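# Set the toppled nest block upright on the laser marker's table

## Task

Get the nest block that has fallen over standing upright on the worktable belonging to the laser marker, and make sure it stays that way with nothing from the robot holding it there at the end.

## Robot and tools

Robot: two arms, left_arm and right_arm, each with six joints and a gripper. A gripper's fingers point along its own +z axis and close along its own y axis.

Scene frame: all printed gripper poses share one frame. The origin sits on the table top midway between the arms, +z is up, +x runs out over the table, and left_arm is on the +y side. The names left and right do not refer to image sides. end_effector_position (metres) is the point between the finger pads, about 1 cm behind the tips. end_effector_quat_wxyz is the orientation. Printed hand positions can be off, more so at long reach.

execute_actions takes "actions", a list holding one item or nothing, and optionally "pictures" (true or false; images come by default).
- Empty list: no command, just returns the current state.
- Action: {"rows": [...], "steps": n}, where n is 1 to 15 control steps of 1/30 s each (15 if omitted). Each row covers one step. If there are fewer rows than steps, the last row repeats.
- Wait: {"steps": n}, n up to 300, with no rows. It returns after n steps counted from the previous result, and time spent replying counts toward them.
- A refused call sends nothing to the robot.

Row layout: one flat list of 14 numbers covering both arms, even when only one arm moves. Order: left_arm waist, shoulder, elbow, wrist pitch, wrist yaw, wrist roll, opening, then the same seven for right_arm. The six joint values are absolute target angles in radians, in the same form Joint positions prints them. They are not offsets.

Stated joint ranges per arm, in radians:
- waist -2.880 to 2.880
- shoulder 0.000 to 3.142
- elbow 0.000 to 3.019
- wrist pitch -1.693 to 1.571
- wrist yaw -1.571 to 1.571
- wrist roll -2.094 to 2.094

A true end stop may differ from the stated one by up to 0.019 either way. The call is refused if a target goes more than 0.019 beyond a stated end and also lies further out than the joint's last reported angle. A target beyond the real end is clipped to that end, and the result then notes "joint sent to its limit". That note may refer to an earlier action. If the note is missing, that does not prove the joint has room left.

Opening is an absolute value in [-1, 1]: +1 fully open, -1 closed. Between those ends, the fingers are driven to where grip_measured would read the value you give.

Motion limits: each step, each joint's target is held within a lead of its measured angle: waist 0.264, shoulder 0.32, elbow 0.276, wrist pitch 0.33, wrist yaw 0.186, wrist roll 0.522 rad. If the targets would move a gripper more than 70 mm from where it is, all of that arm's targets are scaled back. Far moves therefore take several actions.

After a call, the arms keep heading for the last row sent while you think or wait. They stop once everything is nearly still, or once any step is HELD. After that, only a new action moves them further. Fingers that are already moving finish their motion.

Result lines:
- The state line gives each gripper's pose.
- Joint positions and Joint velocities give one block per arm: the six joints (rad, rad/s), then the gap between the finger pads (m, m/s; 0.094 m when fully open).
- grip_measured is the measured opening on the command scale. Each gripper may read off by up to about 1 mm, by a fixed amount.
- "joint command not followed" means a clearance check changed or blocked joint targets; the rest of the row was still applied.
- HELD marks steps on which your row, or part of it, was not sent.
- MOTOR HOT appears from 85 °C. At 100 °C an OVER-TEMPERATURE FAULT drops that arm and its gripper until the motor cools. Holding a load generates heat, even while you think, and some heat carries into the next scene.

Gripping: to hold something, command an opening below grip_measured. About 0.03 below gives a firm grip; a smaller gap gives a lighter one. Pad force is roughly 50 to 62 N, lower on some grippers and on parts thinner than about 2 mm. There can be a brief spike at first contact.

zoom_image: {"camera": "cam_high" or "cam_low", "region": [x0, y0, x1, y1]}. The region is in pixels of that camera's latest full 504x504 image, origin at the top-left, at most 504x504. It returns a closer view.

Cameras: cam_high is mounted high at about (1.27, 0.52, 1.05) and cam_low lower at about (1.09, 1.18, 0.39), both looking back over the table. Calibration is given as K, distortion D and T_world_to_cam in OpenCV conventions. Real values can drift slightly, and results list any camera whose numbers changed.

finished_scene: {"scene": n}, n being 1 or 2. The goal must already be met and must hold without the robot, so open the gripper and back away before calling it. Replying without any tool call ends every remaining scene.

Typical order: look, locate the block and the laser marker's table, approach, grasp, rotate the block upright, set it down, release, retreat, check, then finish.

Avoid:
- knocking or placing anything off the table, which fails the task
- drops, slips and slams
- hard pushes
- arms colliding or pressing on each other, which can end the scene

Occasional brief tugs on held parts or pushes on loose objects can happen.

Each tool is called after ">>>" as a command line: name --argument value for each argument, lists and objects as JSON in quotes; but a table of rows of numbers goes row by row, as --pt "numbers of a row", without its own name.

## Session

>>> execute_actions --actions '[]'

Scene clock: 0.00 s of 4200.00 s.
left_arm: end_effector_position=(+0.2891, +0.1861, +0.1244) grip_measured=+1.000 end_effector_quat_wxyz=(+0.139, +0.242, +0.960, -0.020) | right_arm: end_effector_position=(+0.3214, -0.2101, +0.3228) grip_measured=+1.000 end_effector_quat_wxyz=(+0.156, -0.679, +0.717, -0.020)
Joint positions: left_arm=[-0.492  1.168  0.779 -0.899  0.005  0.125  0.094] | right_arm=[-0.189  0.946  1.158 -1.53  -0.19  -1.514  0.094]
Joint velocities: left_arm=[-0.015  0.005 -0.012 -0.002 -0.081 -0.037  0.   ] | right_arm=[ 0.005 -0.005 -0.002 -0.002 -0.051 -0.022  0.   ]
Motor temperatures (°C, as the motors report them): left_arm=[25 26 24 25 24 26] | right_arm=[26 25 27 27 25 23]

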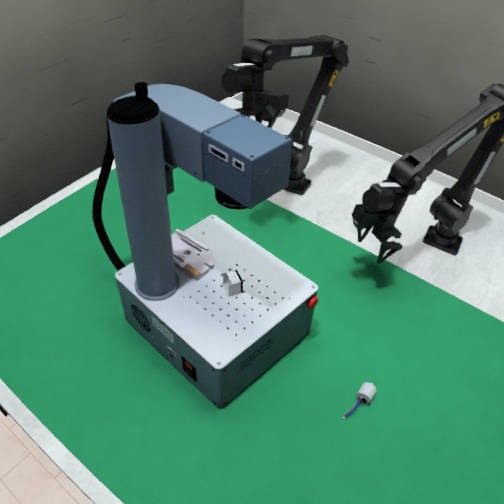

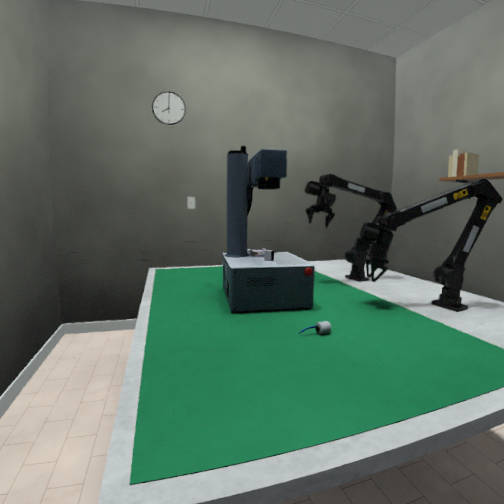

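>>> zoom_image --camera "cam_high" --region '[130, 200, 330, 400]'

Region (130, 200, 330, 400) of cam_high's 504x504 image, scaled by 2.520, with more detail than that image has.

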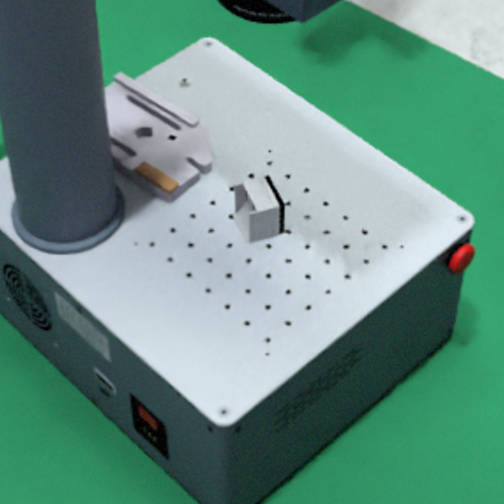

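>>> execute_actions --actions '[{"rows":[[-0.55,1.5,1.3,-1.0,0,0.125,1,-0.189,0.946,1.158,-1.53,-0.19,-1.514,1]],"steps":15}]' --pictures false

>>> execute_actions --actions '[{"steps":30}]'

Scene clock: 9.80 s of 4200.00 s.
left_arm: end_effector_position=(+0.4350, +0.1012, +0.2031) grip_measured=+1.000 end_effector_quat_wxyz=(+0.187, +0.264, +0.946, -0.029) | right_arm: end_effector_position=(+0.3214, -0.2101, +0.3228) grip_measured=+1.000 end_effector_quat_wxyz=(+0.156, -0.679, +0.717, -0.020)
Joint positions: left_arm=[-0.544  1.494  1.278 -0.974  0.003  0.125  0.094] | right_arm=[-0.189  0.946  1.158 -1.53  -0.19  -1.514  0.094]
Joint velocities: left_arm=[-0.015 -0.132  0.007 -0.012 -0.081  0.066  0.   ] | right_arm=[-0.015 -0.005 -0.007 -0.002  0.022 -0.081  0.   ]
Motor temperatures (°C, as the motors report them): left_arm=[25 26 25 25 24 26] | right_arm=[26 25 29 27 25 23]
Steps of this call (steps 1 to 90: nothing new was sent; then 6.30 s passed at rest; steps 91 to 105: all 15 steps of this action). Readings (joint positions):
91: left_arm=[-0.495 1.183 0.793 -0.914 0.004 0.125] | right_arm=[-0.189 0.946 1.158 -1.530 -0.190 -1.514]
92: left_arm=[-0.501 1.223 0.831 -0.944 0.003 0.125] | right_arm=[-0.189 0.946 1.158 -1.530 -0.190 -1.514]
94: left_arm=[-0.518 1.337 0.937 -0.965 0.003 0.125] | right_arm=[-0.189 0.946 1.158 -1.530 -0.190 -1.514]
98: left_arm=[-0.538 1.488 1.131 -0.969 0.003 0.125] | right_arm=[-0.189 0.946 1.158 -1.530 -0.190 -1.514]
105: the state above

Scene clock: 10.80 s of 4200.00 s.
left_arm: end_effector_position=(+0.4329, +0.1021, +0.2044) grip_measured=+1.000 end_effector_quat_wxyz=(+0.185, +0.264, +0.946, -0.029) | right_arm: end_effector_position=(+0.3214, -0.2101, +0.3228) grip_measured=+1.000 end_effector_quat_wxyz=(+0.156, -0.679, +0.717, -0.020)
Joint positions: left_arm=[-0.544  1.49   1.278 -0.982  0.003  0.125  0.094] | right_arm=[-0.189  0.946  1.158 -1.53  -0.19  -1.514  0.094]
Joint velocities: left_arm=[ 0.005 -0.005 -0.022 -0.007  0.007  0.022  0.   ] | right_arm=[-0.005 -0.005 -0.012 -0.002  0.007  0.051  0.   ]
Motor temperatures (°C, as the motors report them): left_arm=[25 26 26 25 24 26] | right_arm=[26 25 29 27 25 23]
Steps of this call (steps 1 to 15: the robot went on to your last target; steps 16 to 30: nothing new was sent). Readings (joint positions):
1: left_arm=[-0.544 1.491 1.278 -0.975 0.003 0.125] | right_arm=[-0.189 0.946 1.158 -1.530 -0.190 -1.514]
2: left_arm=[-0.544 1.490 1.278 -0.978 0.003 0.125] | right_arm=[-0.189 0.946 1.158 -1.530 -0.190 -1.514]
4: left_arm=[-0.544 1.490 1.278 -0.981 0.003 0.125] | right_arm=[-0.189 0.946 1.158 -1.530 -0.190 -1.514]
8: left_arm=[-0.544 1.490 1.278 -0.982 0.003 0.125] | right_arm=[-0.189 0.946 1.158 -1.530 -0.190 -1.514]
30: the state above
All arms were judged still, so your last target was given up. Only a new action makes them travel on or press farther. Fingers that are still opening or closing keep moving.

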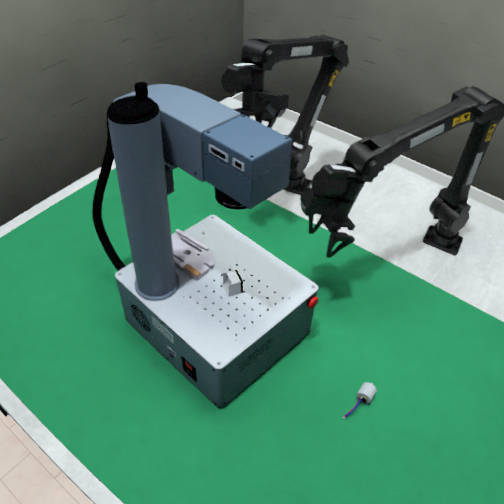

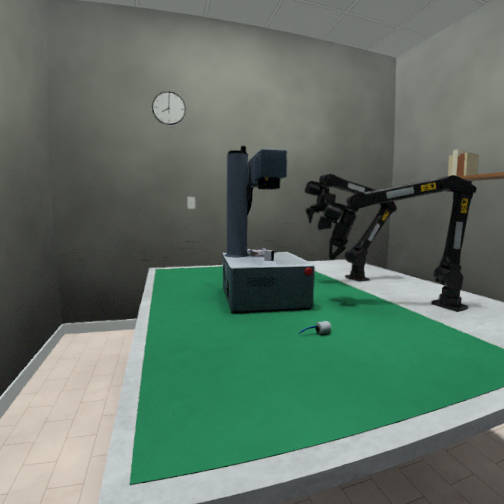

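>>> execute_actions --actions '[{"rows":[[-0.56,1.85,1.75,-1.1,0,0.125,1,-0.189,0.946,1.158,-1.53,-0.19,-1.514,1]],"steps":15}]' --pictures false

>>> execute_actions --actions '[{"steps":30}]'

Scene clock: 16.93 s of 4200.00 s.
left_arm: end_effector_position=(+0.5509, +0.0439, +0.1987) grip_measured=+1.000 end_effector_quat_wxyz=(+0.177, +0.271, +0.946, -0.028) | right_arm: end_effector_position=(+0.3214, -0.2101, +0.3228) grip_measured=+1.000 end_effector_quat_wxyz=(+0.156, -0.679, +0.717, -0.020)
Joint positions: left_arm=[-0.552  1.842  1.716 -1.084  0.003  0.13   0.094] | right_arm=[-0.189  0.946  1.158 -1.53  -0.19  -1.514  0.094]
Joint velocities: left_arm=[ 0.005  0.005  0.012 -0.002  0.022 -0.007  0.   ] | right_arm=[-0.005 -0.005  0.012  0.002  0.007  0.051  0.   ]
Motor temperatures (°C, as the motors report them): left_arm=[25 26 27 25 24 26] | right_arm=[26 25 29 27 25 23]
Steps of this call (steps 1 to 90: nothing new was sent; then 2.63 s passed at rest; steps 91 to 105: all 15 steps of this action). Readings (joint positions):
91: left_arm=[-0.544 1.503 1.293 -0.998 0.003 0.125] | right_arm=[-0.189 0.946 1.158 -1.530 -0.190 -1.514]
92: left_arm=[-0.545 1.534 1.334 -1.028 0.003 0.125] | right_arm=[-0.189 0.946 1.158 -1.530 -0.190 -1.514]
94: left_arm=[-0.546 1.629 1.444 -1.052 0.003 0.125] | right_arm=[-0.189 0.946 1.158 -1.530 -0.190 -1.514]
98: left_arm=[-0.549 1.823 1.682 -1.072 0.003 0.125] | right_arm=[-0.189 0.946 1.158 -1.530 -0.190 -1.514]
105: the state above

Scene clock: 17.93 s of 4200.00 s.
left_arm: end_effector_position=(+0.5508, +0.0437, +0.1987) grip_measured=+1.000 end_effector_quat_wxyz=(+0.177, +0.271, +0.946, -0.028) | right_arm: end_effector_position=(+0.3214, -0.2101, +0.3228) grip_measured=+1.000 end_effector_quat_wxyz=(+0.156, -0.679, +0.717, -0.020)
Joint positions: left_arm=[-0.553  1.842  1.716 -1.084  0.003  0.13   0.094] | right_arm=[-0.189  0.946  1.158 -1.53  -0.19  -1.514  0.094]
Joint velocities: left_arm=[ 0.005  0.015 -0.007 -0.002  0.022 -0.051  0.   ] | right_arm=[-0.015  0.015 -0.007 -0.007  0.022  0.022  0.   ]
Motor temperatures (°C, as the motors report them): left_arm=[25 26 27 25 24 26] | right_arm=[26 25 29 27 25 23]
Steps of this call (steps 1 to 15: the robot went on to your last target; steps 16 to 30: nothing new was sent). Readings (joint positions):
1: left_arm=[-0.553 1.842 1.716 -1.084 0.003 0.130] | right_arm=[-0.189 0.946 1.158 -1.530 -0.190 -1.514]
2: left_arm=[-0.553 1.842 1.716 -1.084 0.003 0.130] | right_arm=[-0.189 0.946 1.158 -1.530 -0.190 -1.514]
4: left_arm=[-0.553 1.842 1.716 -1.084 0.003 0.130] | right_arm=[-0.189 0.946 1.158 -1.530 -0.190 -1.514]
8: left_arm=[-0.553 1.842 1.716 -1.084 0.003 0.130] | right_arm=[-0.189 0.946 1.158 -1.530 -0.190 -1.514]
30: the state above
All arms were judged still, so your last target was given up. Only a new action makes them travel on or press farther. Fingers that are still opening or closing keep moving.

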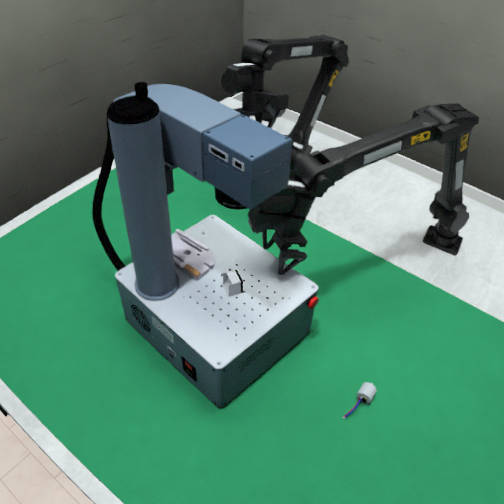

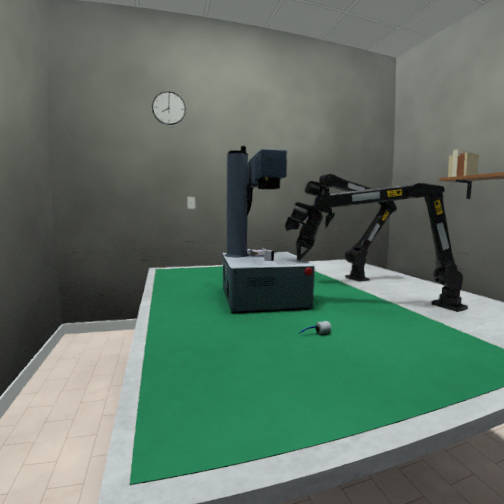

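>>> execute_actions --actions '[{"rows":[[-0.6,2.1,2.15,-1.25,0,0.125,1,-0.189,0.946,1.158,-1.53,-0.19,-1.514,1]],"steps":15}]' --pictures false

>>> execute_actions --actions '[{"steps":30}]'

Scene clock: 27.30 s of 4200.00 s.
left_arm: end_effector_position=(+0.6081, -0.0257, +0.2022) grip_measured=+1.000 end_effector_quat_wxyz=(+0.175, +0.296, +0.938, -0.032) | right_arm: end_effector_position=(+0.3214, -0.2101, +0.3228) grip_measured=+1.000 end_effector_quat_wxyz=(+0.156, -0.679, +0.717, -0.020)
Joint positions: left_arm=[-0.607  2.089  2.107 -1.232  0.002  0.13   0.094] | right_arm=[-0.189  0.946  1.158 -1.53  -0.19  -1.514  0.094]
Joint velocities: left_arm=[ 0.005 -0.015  0.007 -0.007 -0.022 -0.066  0.   ] | right_arm=[-0.005 -0.005  0.007 -0.017 -0.022  0.051  0.   ]
Motor temperatures (°C, as the motors report them): left_arm=[25 27 28 25 24 26] | right_arm=[26 25 30 27 25 23]
Steps of this call (steps 1 to 90: nothing new was sent; then 5.87 s passed at rest; steps 91 to 105: all 15 steps of this action). Readings (joint positions):
91: left_arm=[-0.554 1.856 1.737 -1.110 0.003 0.130] | right_arm=[-0.189 0.946 1.158 -1.530 -0.190 -1.514]
92: left_arm=[-0.557 1.889 1.799 -1.160 0.002 0.130] | right_arm=[-0.189 0.946 1.158 -1.530 -0.190 -1.514]
94: left_arm=[-0.566 1.984 1.959 -1.209 0.002 0.130] | right_arm=[-0.189 0.946 1.158 -1.530 -0.190 -1.514]
98: left_arm=[-0.591 2.085 2.106 -1.217 0.002 0.130] | right_arm=[-0.189 0.946 1.158 -1.530 -0.190 -1.514]
105: the state above

Scene clock: 28.30 s of 4200.00 s.
left_arm: end_effector_position=(+0.6083, -0.0252, +0.2022) grip_measured=+1.000 end_effector_quat_wxyz=(+0.175, +0.296, +0.939, -0.032) | right_arm: end_effector_position=(+0.3214, -0.2101, +0.3228) grip_measured=+1.000 end_effector_quat_wxyz=(+0.156, -0.679, +0.717, -0.020)
Joint positions: left_arm=[-0.606  2.089  2.107 -1.232  0.002  0.13   0.094] | right_arm=[-0.189  0.946  1.158 -1.53  -0.19  -1.514  0.094]
Joint velocities: left_arm=[-0.005 -0.015  0.017 -0.002 -0.081 -0.051  0.   ] | right_arm=[-0.015 -0.015 -0.002  0.022 -0.066  0.037  0.   ]
Motor temperatures (°C, as the motors report them): left_arm=[25 27 28 25 24 26] | right_arm=[26 25 30 27 25 23]
Steps of this call (steps 1 to 15: the robot went on to your last target; steps 16 to 30: nothing new was sent). Readings (joint positions):
1: left_arm=[-0.606 2.089 2.107 -1.232 0.002 0.130] | right_arm=[-0.189 0.946 1.158 -1.530 -0.190 -1.514]
2: left_arm=[-0.606 2.089 2.107 -1.232 0.002 0.130] | right_arm=[-0.189 0.946 1.158 -1.530 -0.190 -1.514]
4: left_arm=[-0.606 2.089 2.107 -1.232 0.002 0.130] | right_arm=[-0.189 0.946 1.158 -1.530 -0.190 -1.514]
8: left_arm=[-0.606 2.089 2.107 -1.232 0.002 0.130] | right_arm=[-0.189 0.946 1.158 -1.530 -0.190 -1.514]
30: the state above
All arms were judged still, so your last target was given up. Only a new action makes them travel on or press farther. Fingers that are still opening or closing keep moving.

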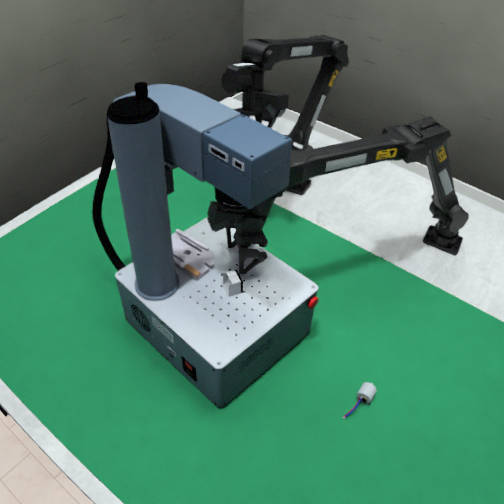

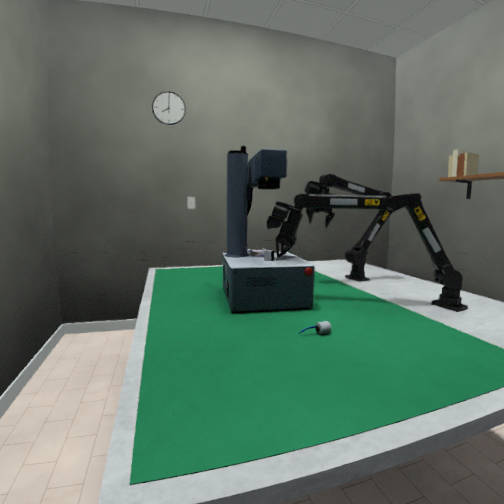

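>>> zoom_image --camera "cam_high" --region '[170, 180, 310, 320]'

>>> zoom_image --camera "cam_low" --region '[220, 180, 340, 300]'

Region (170, 180, 310, 320) of cam_high's 504x504 image, scaled by 3.600, with more detail than that image has.

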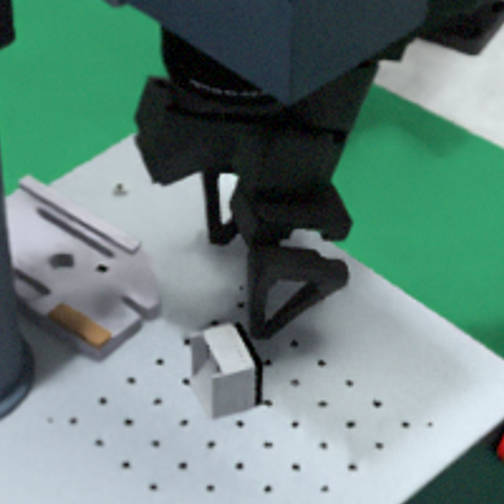

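Region (220, 180, 340, 300) of cam_low's 504x504 image, scaled by 4.200, with more detail than that image has.

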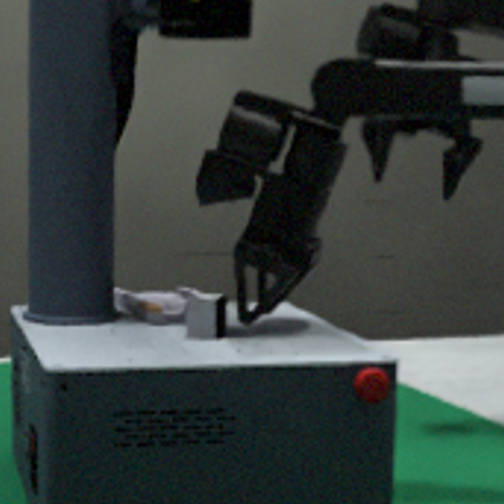

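>>> execute_actions --actions '[{"rows":[[-0.6,2.03,2.13,-1.25,0,0.13,1,-0.189,0.946,1.158,-1.53,-0.19,-1.514,1]],"steps":12}]' --pictures false

>>> execute_actions --actions '[{"rows":[[-0.525,2.05,2.17,-1.27,0,0.13,1,-0.189,0.946,1.158,-1.53,-0.19,-1.514,1]],"steps":15}]'

>>> zoom_image --camera "cam_high" --region '[170, 180, 310, 320]'

Scene clock: 39.47 s of 4200.00 s.
left_arm: end_effector_position=(+0.6027, -0.0222, +0.2471) grip_measured=+1.000 end_effector_quat_wxyz=(+0.204, +0.294, +0.933, -0.037) | right_arm: end_effector_position=(+0.3214, -0.2101, +0.3228) grip_measured=+1.000 end_effector_quat_wxyz=(+0.156, -0.679, +0.717, -0.020)
Joint positions: left_arm=[-0.606  2.026  2.107 -1.234  0.002  0.13   0.094] | right_arm=[-0.189  0.946  1.158 -1.53  -0.19  -1.514  0.094]
Joint velocities: left_arm=[-0.005 -0.073  0.027  0.002 -0.022 -0.007  0.   ] | right_arm=[ 0.005 -0.005 -0.002  0.002  0.022  0.007  0.   ]
Motor temperatures (°C, as the motors report them): left_arm=[25 28 29 25 24 26] | right_arm=[26 25 30 27 25 23]
Steps of this call (steps 1 to 90: nothing new was sent; then 7.77 s passed at rest; steps 91 to 102: all 12 steps of this action). Readings (joint positions):
91: left_arm=[-0.606 2.087 2.107 -1.232 0.002 0.130] | right_arm=[-0.189 0.946 1.158 -1.530 -0.190 -1.514]
92: left_arm=[-0.606 2.085 2.107 -1.233 0.002 0.130] | right_arm=[-0.189 0.946 1.158 -1.530 -0.190 -1.514]
94: left_arm=[-0.606 2.075 2.107 -1.234 0.002 0.130] | right_arm=[-0.189 0.946 1.158 -1.530 -0.190 -1.514]
98: left_arm=[-0.606 2.046 2.107 -1.234 0.002 0.130] | right_arm=[-0.189 0.946 1.158 -1.530 -0.190 -1.514]
102: the state above

Scene clock: 39.97 s of 4200.00 s.
left_arm: end_effector_position=(+0.6321, +0.0449, +0.2530) grip_measured=+1.000 end_effector_quat_wxyz=(+0.205, +0.247, +0.947, -0.026) | right_arm: end_effector_position=(+0.3214, -0.2101, +0.3228) grip_measured=+1.000 end_effector_quat_wxyz=(+0.156, -0.679, +0.717, -0.020)
Joint positions: left_arm=[-0.505  2.025  2.122 -1.252  0.001  0.13   0.094] | right_arm=[-0.189  0.946  1.158 -1.53  -0.19  -1.514  0.094]
Joint velocities: left_arm=[-0.073  0.005 -0.002 -0.012 -0.007 -0.037  0.   ] | right_arm=[-0.005 -0.005 -0.017  0.007  0.037 -0.007  0.   ]
Motor temperatures (°C, as the motors report them): left_arm=[25 28 29 25 24 26] | right_arm=[26 25 30 27 25 23]
Steps of this call (steps 1 to 15: all 15 steps of this action). Readings (joint positions):
1: left_arm=[-0.602 2.025 2.110 -1.237 0.002 0.130] | right_arm=[-0.189 0.946 1.158 -1.530 -0.190 -1.514]
2: left_arm=[-0.598 2.025 2.115 -1.243 0.002 0.130] | right_arm=[-0.189 0.946 1.158 -1.530 -0.190 -1.514]
4: left_arm=[-0.579 2.025 2.120 -1.249 0.002 0.130] | right_arm=[-0.189 0.946 1.158 -1.530 -0.190 -1.514]
8: left_arm=[-0.529 2.025 2.122 -1.251 0.002 0.130] | right_arm=[-0.189 0.946 1.158 -1.530 -0.190 -1.514]
15: the state above

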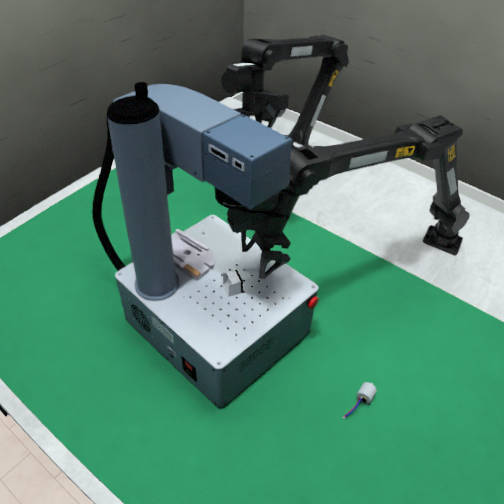

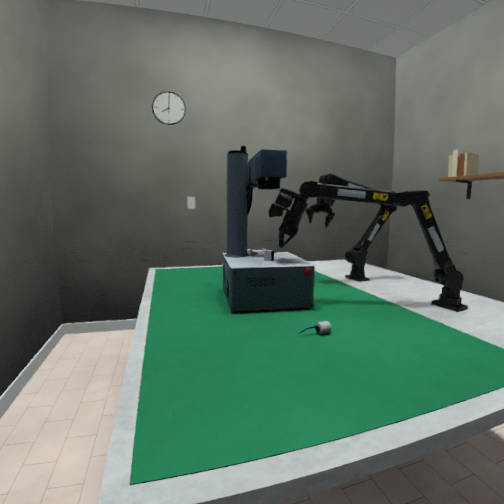

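Region (170, 180, 310, 320) of cam_high's 504x504 image, scaled by 3.600, with more detail than that image has.

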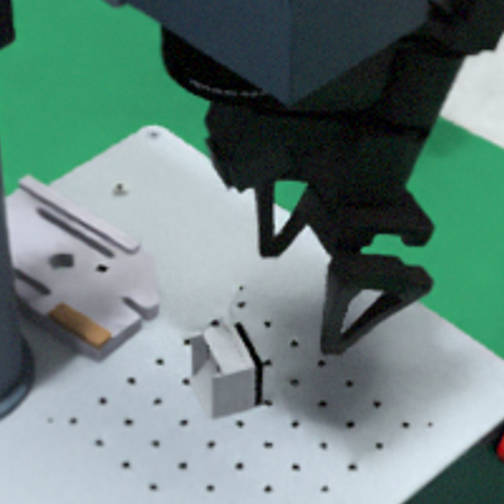

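>>> execute_actions --actions '[{"rows":[[-0.53,2.2,2.4,-1.42,0,0.13,1,-0.189,0.946,1.158,-1.53,-0.19,-1.514,1]],"steps":15}]' --pictures false

>>> execute_actions --actions '[{"steps":20}]'

>>> zoom_image --camera "cam_high" --region '[170, 180, 310, 320]'

Scene clock: 51.60 s of 4200.00 s.
left_arm: end_effector_position=(+0.6451, +0.0154, +0.2445) grip_measured=+1.000 end_effector_quat_wxyz=(+0.174, +0.262, +0.949, -0.024) | right_arm: end_effector_position=(+0.3214, -0.2101, +0.3228) grip_measured=+1.000 end_effector_quat_wxyz=(+0.156, -0.679, +0.717, -0.020)
Joint positions: left_arm=[-0.536  2.17   2.355 -1.402 -0.001  0.129  0.094] | right_arm=[-0.189  0.946  1.158 -1.53  -0.19  -1.514  0.094]
Joint velocities: left_arm=[ 0.103  0.005  0.017  0.017 -0.051  0.022  0.   ] | right_arm=[-0.005 -0.005  0.002 -0.007  0.066 -0.007  0.   ]
Motor temperatures (°C, as the motors report them): left_arm=[25 28 30 25 24 26] | right_arm=[26 25 30 27 25 23]
Steps of this call (steps 1 to 30: the robot went on to your last target; steps 31 to 90: nothing new was sent; then 8.13 s passed at rest; steps 91 to 105: all 15 steps of this action). Readings (joint positions):
91: left_arm=[-0.523 2.039 2.154 -1.285 0.001 0.130] | right_arm=[-0.189 0.946 1.158 -1.530 -0.190 -1.514]
92: left_arm=[-0.526 2.068 2.209 -1.346 -0.003 0.130] | right_arm=[-0.189 0.946 1.158 -1.530 -0.190 -1.514]
94: left_arm=[-0.544 2.114 2.300 -1.396 -0.003 0.129] | right_arm=[-0.189 0.946 1.158 -1.530 -0.190 -1.514]
98: left_arm=[-0.558 2.157 2.355 -1.398 -0.001 0.129] | right_arm=[-0.189 0.946 1.158 -1.530 -0.190 -1.514]
105: the state above

Scene clock: 52.27 s of 4200.00 s.
left_arm: end_effector_position=(+0.6473, +0.0204, +0.2445) grip_measured=+1.000 end_effector_quat_wxyz=(+0.174, +0.259, +0.950, -0.024) | right_arm: end_effector_position=(+0.3214, -0.2101, +0.3228) grip_measured=+1.000 end_effector_quat_wxyz=(+0.156, -0.679, +0.717, -0.020)
Joint positions: left_arm=[-0.529  2.17   2.355 -1.402 -0.001  0.129  0.094] | right_arm=[-0.189  0.946  1.158 -1.53  -0.19  -1.514  0.094]
Joint velocities: left_arm=[-0.015  0.015  0.002  0.007 -0.007  0.007  0.   ] | right_arm=[-0.005  0.015 -0.002 -0.032 -0.081  0.022  0.   ]
Motor temperatures (°C, as the motors report them): left_arm=[25 28 30 25 24 26] | right_arm=[26 25 30 27 25 23]
Steps of this call (steps 1 to 15: the robot went on to your last target; steps 16 to 20: nothing new was sent). Readings (joint positions):
1: left_arm=[-0.533 2.170 2.355 -1.402 -0.001 0.129] | right_arm=[-0.189 0.946 1.158 -1.530 -0.190 -1.514]
2: left_arm=[-0.531 2.170 2.355 -1.402 -0.001 0.129] | right_arm=[-0.189 0.946 1.158 -1.530 -0.190 -1.514]
4: left_arm=[-0.529 2.170 2.355 -1.402 -0.001 0.129] | right_arm=[-0.189 0.946 1.158 -1.530 -0.190 -1.514]
8: left_arm=[-0.529 2.170 2.355 -1.402 -0.001 0.129] | right_arm=[-0.189 0.946 1.158 -1.530 -0.190 -1.514]
20: the state above
All arms were judged still, so your last target was given up. Only a new action makes them travel on or press farther. Fingers that are still opening or closing keep moving.

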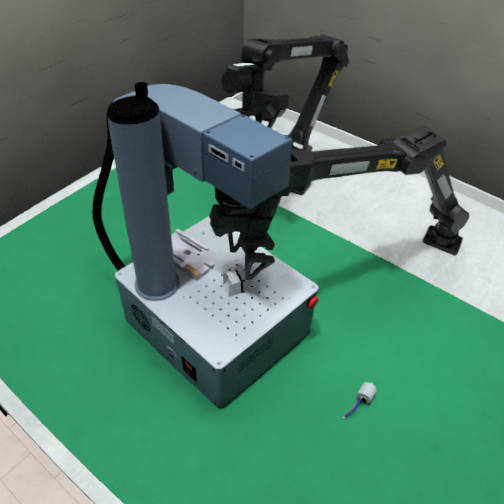

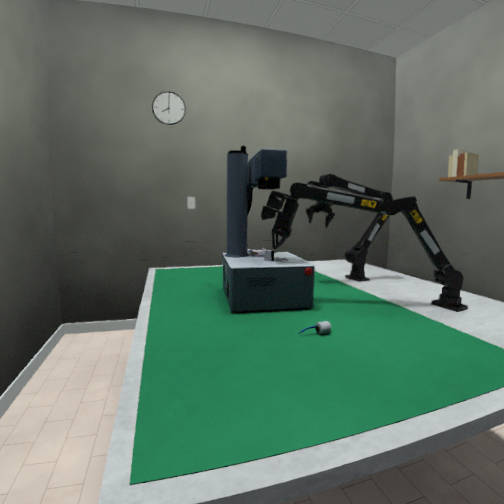

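Region (170, 180, 310, 320) of cam_high's 504x504 image, scaled by 3.600, with more detail than that image has.

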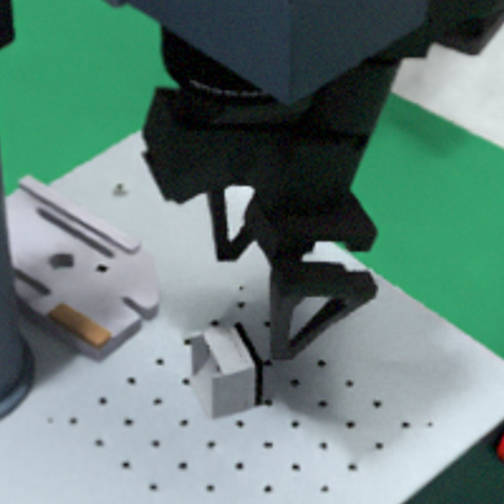

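>>> execute_actions --actions '[{"rows":[[-0.52,2.27,2.5,-1.47,0,0.13,1,-0.189,0.946,1.158,-1.53,-0.19,-1.514,1]],"steps":15}]' --pictures false

>>> execute_actions --actions '[{"steps":20}]' --pictures false

>>> zoom_image --camera "cam_high" --region '[170, 180, 310, 320]'

Scene clock: 56.17 s of 4200.00 s.
left_arm: end_effector_position=(+0.6572, +0.0167, +0.2355) grip_measured=+1.000 end_effector_quat_wxyz=(+0.164, +0.259, +0.952, -0.022) | right_arm: end_effector_position=(+0.3214, -0.2101, +0.3228) grip_measured=+1.000 end_effector_quat_wxyz=(+0.156, -0.679, +0.717, -0.020)
Joint positions: left_arm=[-0.528  2.236  2.451 -1.453 -0.001  0.129  0.094] | right_arm=[-0.189  0.946  1.158 -1.53  -0.19  -1.514  0.094]
Joint velocities: left_arm=[-0.024  0.005  0.027 -0.002  0.022 -0.007  0.   ] | right_arm=[-0.005  0.005  0.012  0.007  0.037 -0.066  0.   ]
Motor temperatures (°C, as the motors report them): left_arm=[25 29 30 25 24 26] | right_arm=[26 25 30 27 25 23]
Steps of this call (steps 1 to 90: nothing new was sent; then 0.40 s passed at rest; steps 91 to 105: all 15 steps of this action). Readings (joint positions):
91: left_arm=[-0.529 2.176 2.369 -1.414 -0.001 0.129] | right_arm=[-0.189 0.946 1.158 -1.530 -0.190 -1.514]
92: left_arm=[-0.529 2.193 2.403 -1.433 -0.001 0.129] | right_arm=[-0.189 0.946 1.158 -1.530 -0.190 -1.514]
94: left_arm=[-0.528 2.216 2.442 -1.445 -0.001 0.129] | right_arm=[-0.189 0.946 1.158 -1.530 -0.190 -1.514]
98: left_arm=[-0.528 2.232 2.450 -1.451 -0.001 0.129] | right_arm=[-0.189 0.946 1.158 -1.530 -0.190 -1.514]
105: the state above

Scene clock: 56.83 s of 4200.00 s.
left_arm: end_effector_position=(+0.6573, +0.0167, +0.2356) grip_measured=+1.000 end_effector_quat_wxyz=(+0.164, +0.259, +0.952, -0.022) | right_arm: end_effector_position=(+0.3214, -0.2101, +0.3228) grip_measured=+1.000 end_effector_quat_wxyz=(+0.156, -0.679, +0.717, -0.020)
Joint positions: left_arm=[-0.528  2.236  2.451 -1.453 -0.001  0.129  0.094] | right_arm=[-0.189  0.946  1.158 -1.53  -0.19  -1.514  0.094]
Joint velocities: left_arm=[ 0.015 -0.005  0.007  0.012  0.037  0.037  0.   ] | right_arm=[-0.005  0.015 -0.022  0.012 -0.007  0.081  0.   ]
Motor temperatures (°C, as the motors report them): left_arm=[25 29 31 25 24 26] | right_arm=[26 25 30 27 25 23]
Steps of this call (steps 1 to 15: the robot went on to your last target; steps 16 to 20: nothing new was sent). Readings (joint positions):
1: left_arm=[-0.528 2.236 2.451 -1.453 -0.001 0.129] | right_arm=[-0.189 0.946 1.158 -1.530 -0.190 -1.514]
2: left_arm=[-0.528 2.236 2.451 -1.453 -0.001 0.129] | right_arm=[-0.189 0.946 1.158 -1.530 -0.190 -1.514]
4: left_arm=[-0.528 2.236 2.451 -1.453 -0.001 0.129] | right_arm=[-0.189 0.946 1.158 -1.530 -0.190 -1.514]
8: left_arm=[-0.528 2.236 2.451 -1.453 -0.001 0.129] | right_arm=[-0.189 0.946 1.158 -1.530 -0.190 -1.514]
20: the state above
All arms were judged still, so your last target was given up. Only a new action makes them travel on or press farther. Fingers that are still opening or closing keep moving.

Region (170, 180, 310, 320) of cam_high's 504x504 image, scaled by 3.600, with more detail than that image has.

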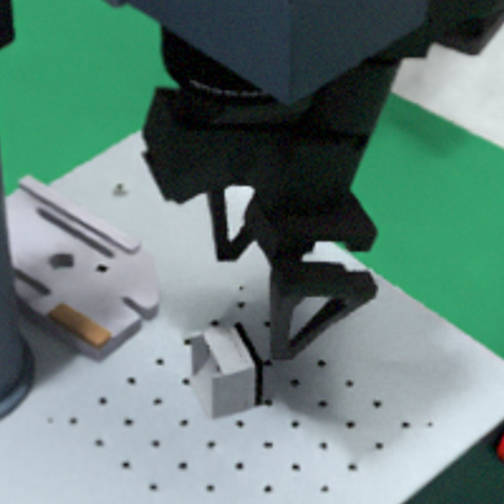

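>>> execute_actions --actions '[]'

>>> zoom_image --camera "cam_high" --region '[170, 180, 310, 320]'

>>> zoom_image --camera "cam_low" --region '[220, 180, 340, 300]'

Scene clock: 59.40 s of 4200.00 s.
left_arm: end_effector_position=(+0.6573, +0.0167, +0.2356) grip_measured=+1.000 end_effector_quat_wxyz=(+0.164, +0.259, +0.952, -0.022) | right_arm: end_effector_position=(+0.3214, -0.2101, +0.3228) grip_measured=+1.000 end_effector_quat_wxyz=(+0.156, -0.679, +0.717, -0.020)
Joint positions: left_arm=[-0.528  2.236  2.451 -1.453 -0.001  0.129  0.094] | right_arm=[-0.189  0.946  1.158 -1.53  -0.19  -1.514  0.094]
Joint velocities: left_arm=[-0.005 -0.015  0.002  0.002  0.007  0.022  0.   ] | right_arm=[ 0.005 -0.005  0.022 -0.007  0.022 -0.037  0.   ]
Motor temperatures (°C, as the motors report them): left_arm=[25 29 31 25 24 26] | right_arm=[26 25 30 27 25 23]
Steps of this call (steps 1 to 77: nothing new was sent). Readings (joint positions):
1: left_arm=[-0.528 2.236 2.451 -1.453 -0.001 0.129] | right_arm=[-0.189 0.946 1.158 -1.530 -0.190 -1.514]
2: left_arm=[-0.528 2.236 2.451 -1.453 -0.001 0.129] | right_arm=[-0.189 0.946 1.158 -1.530 -0.190 -1.514]
4: left_arm=[-0.528 2.236 2.451 -1.453 -0.001 0.129] | right_arm=[-0.189 0.946 1.158 -1.530 -0.190 -1.514]
8: left_arm=[-0.528 2.236 2.451 -1.453 -0.001 0.129] | right_arm=[-0.189 0.946 1.158 -1.530 -0.190 -1.514]
77: the state above

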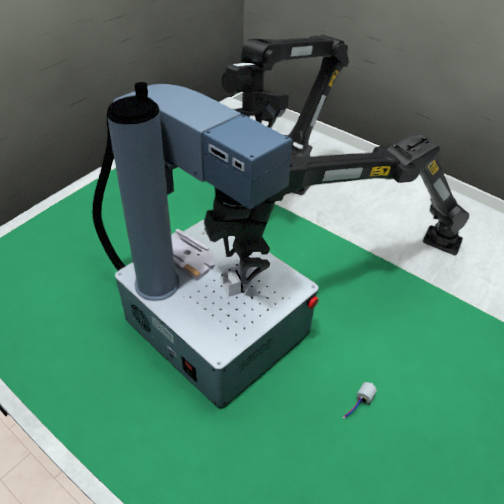

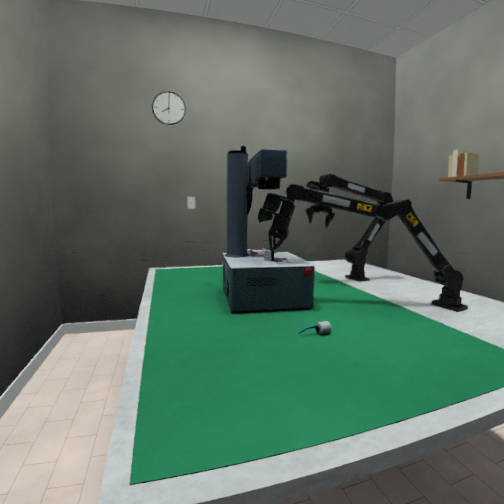

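Region (170, 180, 310, 320) of cam_high's 504x504 image, scaled by 3.600, with more detail than that image has.

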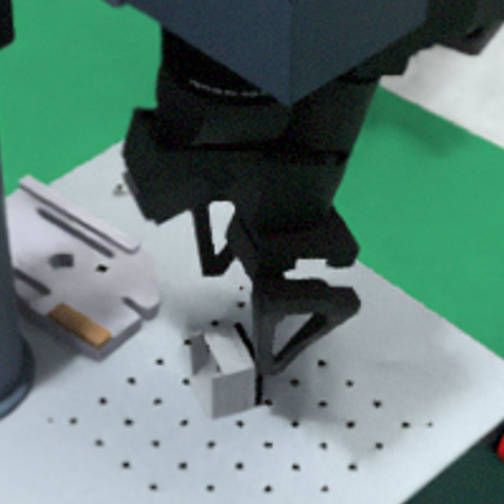

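Region (220, 180, 340, 300) of cam_low's 504x504 image, scaled by 4.200, with more detail than that image has.

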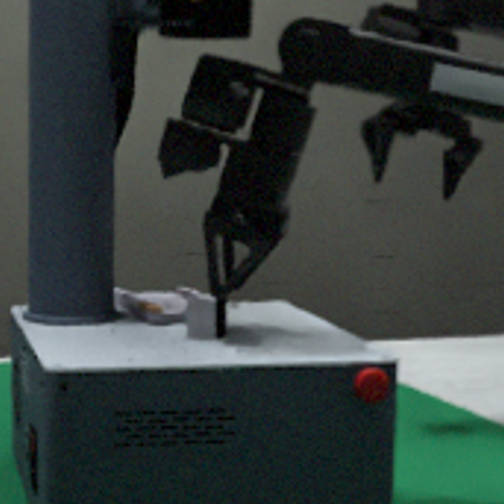

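>>> execute_actions --actions '[{"rows":[[-0.52,2.34,2.53,-1.47,0,0.13,1,-0.189,0.946,1.158,-1.53,-0.19,-1.514,1]],"steps":15}]' --pictures false

>>> execute_actions --actions '[{"steps":15}]'

>>> zoom_image --camera "cam_high" --region '[170, 180, 310, 320]'

>>> zoom_image --camera "cam_low" --region '[220, 180, 340, 300]'

Scene clock: 64.10 s of 4200.00 s.
left_arm: end_effector_position=(+0.6689, +0.0126, +0.1974) grip_measured=+1.000 end_effector_quat_wxyz=(+0.146, +0.259, +0.955, -0.020) | right_arm: end_effector_position=(+0.3214, -0.2101, +0.3228) grip_measured=+1.000 end_effector_quat_wxyz=(+0.156, -0.679, +0.717, -0.020)
Joint positions: left_arm=[-0.527  2.312  2.492 -1.456  0.     0.129  0.094] | right_arm=[-0.189  0.946  1.158 -1.53  -0.19  -1.514  0.094]
Joint velocities: left_arm=[ 0.005 -0.005  0.007  0.012  0.007  0.022  0.   ] | right_arm=[-0.005  0.005 -0.007 -0.022  0.051 -0.051  0.   ]
Motor temperatures (°C, as the motors report them): left_arm=[25 29 31 25 24 26] | right_arm=[26 25 30 27 25 23]
Steps of this call (steps 1 to 90: nothing new was sent; then 1.20 s passed at rest; steps 91 to 105: all 15 steps of this action). Readings (joint positions):
91: left_arm=[-0.528 2.241 2.457 -1.454 -0.001 0.129] | right_arm=[-0.189 0.946 1.158 -1.530 -0.190 -1.514]
92: left_arm=[-0.528 2.250 2.473 -1.456 -0.001 0.129] | right_arm=[-0.189 0.946 1.158 -1.530 -0.190 -1.514]
94: left_arm=[-0.528 2.267 2.491 -1.456 -0.001 0.129] | right_arm=[-0.189 0.946 1.158 -1.530 -0.190 -1.514]
98: left_arm=[-0.528 2.294 2.492 -1.456 -0.001 0.129] | right_arm=[-0.189 0.946 1.158 -1.530 -0.190 -1.514]
105: the state above

Scene clock: 64.60 s of 4200.00 s.
left_arm: end_effector_position=(+0.6690, +0.0129, +0.1974) grip_measured=+1.000 end_effector_quat_wxyz=(+0.146, +0.259, +0.955, -0.020) | right_arm: end_effector_position=(+0.3214, -0.2101, +0.3228) grip_measured=+1.000 end_effector_quat_wxyz=(+0.156, -0.679, +0.717, -0.020)
Joint positions: left_arm=[-0.526  2.312  2.492 -1.456  0.     0.129  0.094] | right_arm=[-0.189  0.946  1.158 -1.53  -0.19  -1.514  0.094]
Joint velocities: left_arm=[-0.015 -0.015  0.017 -0.007  0.022  0.037  0.   ] | right_arm=[-0.005 -0.005  0.012  0.007  0.022 -0.007  0.   ]
Motor temperatures (°C, as the motors report them): left_arm=[25 29 31 25 24 26] | right_arm=[26 25 30 27 25 23]
Steps of this call (steps 1 to 15: the robot went on to your last target). Readings (joint positions):
1: left_arm=[-0.527 2.312 2.492 -1.456 0.000 0.129] | right_arm=[-0.189 0.946 1.158 -1.530 -0.190 -1.514]
2: left_arm=[-0.526 2.312 2.492 -1.456 0.000 0.129] | right_arm=[-0.189 0.946 1.158 -1.530 -0.190 -1.514]
4: left_arm=[-0.526 2.312 2.492 -1.456 0.000 0.129] | right_arm=[-0.189 0.946 1.158 -1.530 -0.190 -1.514]
8: left_arm=[-0.526 2.312 2.492 -1.456 0.000 0.129] | right_arm=[-0.189 0.946 1.158 -1.530 -0.190 -1.514]
15: the state above
All arms were judged still, so your last target was given up. Only a new action makes them travel on or press farther. Fingers that are still opening or closing keep moving.

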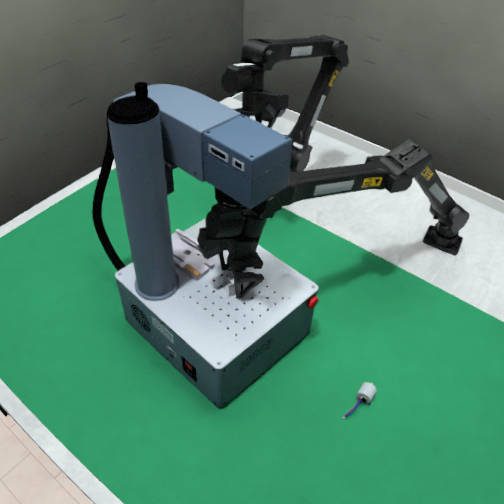

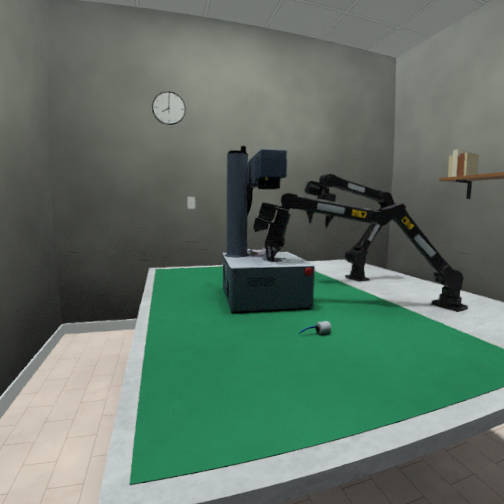

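Region (170, 180, 310, 320) of cam_high's 504x504 image, scaled by 3.600, with more detail than that image has.

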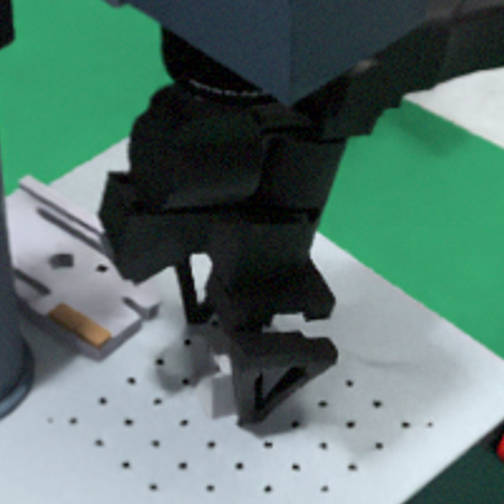

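Region (220, 180, 340, 300) of cam_low's 504x504 image, scaled by 4.200, with more detail than that image has.

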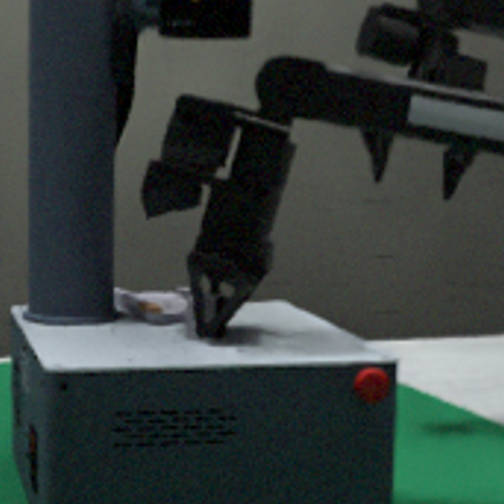

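Close.

>>> execute_actions --actions '[{"rows":[[-0.527,2.312,2.492,-1.456,0,0.13,-0.6,-0.189,0.946,1.158,-1.53,-0.19,-1.514,1]],"steps":15}]' --pictures false

Scene clock: 67.10 s of 4200.00 s.
left_arm: end_effector_position=(+0.6691, +0.0132, +0.1974) grip_measured=-0.157 end_effector_quat_wxyz=(+0.146, +0.259, +0.955, -0.020) | right_arm: end_effector_position=(+0.3214, -0.2101, +0.3228) grip_measured=+1.000 end_effector_quat_wxyz=(+0.156, -0.679, +0.717, -0.020)
Joint positions: left_arm=[-0.526  2.312  2.492 -1.456 -0.     0.129  0.04 ] | right_arm=[-0.189  0.946  1.158 -1.53  -0.19  -1.514  0.094]
Joint velocities: left_arm=[-0.024 -0.015 -0.027  0.012  0.007  0.022  0.001] | right_arm=[ 0.005 -0.015  0.007 -0.002  0.007  0.007  0.   ]
Motor temperatures (°C, as the motors report them): left_arm=[25 29 31 25 24 26] | right_arm=[26 25 30 27 25 23]
Steps of this call (steps 1 to 60: nothing new was sent; steps 61 to 75: all 15 steps of this action). Readings (joint positions):
61: left_arm=[-0.526 2.312 2.492 -1.456 0.000 0.129] | right_arm=[-0.189 0.946 1.158 -1.530 -0.190 -1.514]
62: left_arm=[-0.526 2.312 2.492 -1.456 0.000 0.129] | right_arm=[-0.189 0.946 1.158 -1.530 -0.190 -1.514]
64: left_arm=[-0.526 2.312 2.492 -1.456 -0.001 0.129] | right_arm=[-0.189 0.946 1.158 -1.530 -0.190 -1.514]
68: left_arm=[-0.526 2.312 2.492 -1.456 -0.000 0.129] | right_arm=[-0.189 0.946 1.158 -1.530 -0.190 -1.514]
75: the state above

>>> execute_actions --actions '[{"rows":[[-0.527,2.2,2.37,-1.40,0,0.13,-0.19,-0.189,0.946,1.158,-1.53,-0.19,-1.514,1]],"steps":15}]' --pictures false

>>> execute_actions --actions '[{"rows":[[-0.527,2.1,1.9,-0.9,0,0.13,-0.19,-0.189,0.946,1.158,-1.53,-0.19,-1.514,1]],"steps":15}]' --pictures false

>>> execute_actions --actions '[{"steps":30}]'

Scene clock: 73.17 s of 4200.00 s.
left_arm: end_effector_position=(+0.6507, +0.0209, +0.2279) grip_measured=-0.157 end_effector_quat_wxyz=(+0.159, +0.258, +0.953, -0.022) | right_arm: end_effector_position=(+0.3214, -0.2101, +0.3228) grip_measured=+1.000 end_effector_quat_wxyz=(+0.156, -0.679, +0.717, -0.020)
Joint positions: left_arm=[-0.526  2.205  2.377 -1.422  0.     0.129  0.04 ] | right_arm=[-0.189  0.946  1.158 -1.53  -0.19  -1.514  0.094]
Joint velocities: left_arm=[-0.005 -0.005 -0.032  0.022 -0.007  0.037 -0.001] | right_arm=[-0.005 -0.005  0.007 -0.007 -0.037 -0.051  0.   ]
Motor temperatures (°C, as the motors report them): left_arm=[25 30 30 25 24 26] | right_arm=[26 25 30 27 25 23]
Steps of this call (steps 1 to 15: the robot went on to your last target; steps 16 to 90: nothing new was sent; then 2.57 s passed at rest; steps 91 to 105: all 15 steps of this action). Readings (joint positions):
91: left_arm=[-0.526 2.302 2.473 -1.443 0.000 0.129] | right_arm=[-0.189 0.946 1.158 -1.530 -0.190 -1.514]
92: left_arm=[-0.526 2.277 2.433 -1.425 0.000 0.129] | right_arm=[-0.189 0.946 1.158 -1.530 -0.190 -1.514]
94: left_arm=[-0.526 2.243 2.386 -1.423 0.000 0.129] | right_arm=[-0.189 0.946 1.158 -1.530 -0.190 -1.514]
98: left_arm=[-0.526 2.215 2.378 -1.422 0.000 0.129] | right_arm=[-0.189 0.946 1.158 -1.530 -0.190 -1.514]
105: the state above

Scene clock: 73.67 s of 4200.00 s.
left_arm: end_effector_position=(+0.6581, +0.0187, +0.1958) grip_measured=-0.160 end_effector_quat_wxyz=(+0.274, +0.250, +0.928, -0.039) | right_arm: end_effector_position=(+0.3214, -0.2101, +0.3228) grip_measured=+1.000 end_effector_quat_wxyz=(+0.156, -0.679, +0.717, -0.020)
Joint positions: left_arm=[-0.525  2.032  1.94  -0.916  0.002  0.126  0.039] | right_arm=[-0.189  0.946  1.158 -1.53  -0.19  -1.514  0.094]
Joint velocities: left_arm=[-0.015  0.015  0.017 -0.002  0.022  0.022 -0.   ] | right_arm=[-0.005 -0.015 -0.032 -0.022 -0.022  0.007  0.   ]
Motor temperatures (°C, as the motors report them): left_arm=[25 30 30 25 24 26] | right_arm=[26 25 30 27 25 23]
Steps of this call (steps 1 to 15: all 15 steps of this action). Readings (joint positions):
1: left_arm=[-0.526 2.190 2.328 -1.365 0.000 0.129] | right_arm=[-0.189 0.946 1.158 -1.530 -0.190 -1.514]
2: left_arm=[-0.526 2.147 2.230 -1.248 0.000 0.129] | right_arm=[-0.189 0.946 1.158 -1.530 -0.190 -1.514]
4: left_arm=[-0.526 2.088 2.056 -1.060 0.000 0.128] | right_arm=[-0.189 0.946 1.158 -1.530 -0.190 -1.514]
8: left_arm=[-0.525 2.035 1.947 -0.928 0.002 0.126] | right_arm=[-0.189 0.946 1.158 -1.530 -0.190 -1.514]
15: the state above

Scene clock: 74.67 s of 4200.00 s.
left_arm: end_effector_position=(+0.6581, +0.0187, +0.1958) grip_measured=-0.160 end_effector_quat_wxyz=(+0.274, +0.250, +0.928, -0.039) | right_arm: end_effector_position=(+0.3214, -0.2101, +0.3228) grip_measured=+1.000 end_effector_quat_wxyz=(+0.156, -0.679, +0.717, -0.020)
Joint positions: left_arm=[-0.525  2.032  1.94  -0.916  0.002  0.126  0.039] | right_arm=[-0.189  0.946  1.158 -1.53  -0.19  -1.514  0.094]
Joint velocities: left_arm=[-0.005 -0.005  0.017  0.007  0.081 -0.022  0.001] | right_arm=[-0.005 -0.005 -0.002 -0.007  0.051 -0.037  0.   ]
Motor temperatures (°C, as the motors report them): left_arm=[25 30 30 25 24 26] | right_arm=[26 25 30 27 25 23]
Steps of this call (steps 1 to 15: the robot went on to your last target; steps 16 to 30: nothing new was sent). Readings (joint positions):
1: left_arm=[-0.525 2.032 1.940 -0.916 0.002 0.126] | right_arm=[-0.189 0.946 1.158 -1.530 -0.190 -1.514]
2: left_arm=[-0.525 2.032 1.940 -0.916 0.002 0.126] | right_arm=[-0.189 0.946 1.158 -1.530 -0.190 -1.514]
4: left_arm=[-0.525 2.032 1.940 -0.916 0.002 0.126] | right_arm=[-0.189 0.946 1.158 -1.530 -0.190 -1.514]
8: left_arm=[-0.525 2.032 1.940 -0.916 0.002 0.126] | right_arm=[-0.189 0.946 1.158 -1.530 -0.190 -1.514]
30: the state above
All arms were judged still, so your last target was given up. Only a new action makes them travel on or press farther. Fingers that are still opening or closing keep moving.

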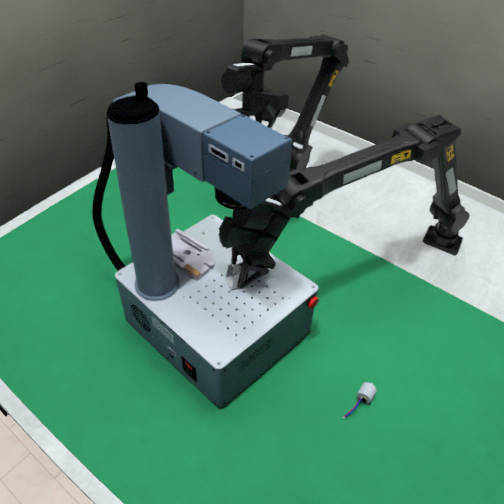

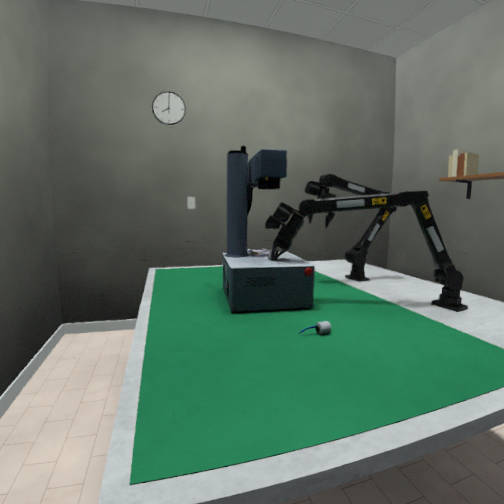

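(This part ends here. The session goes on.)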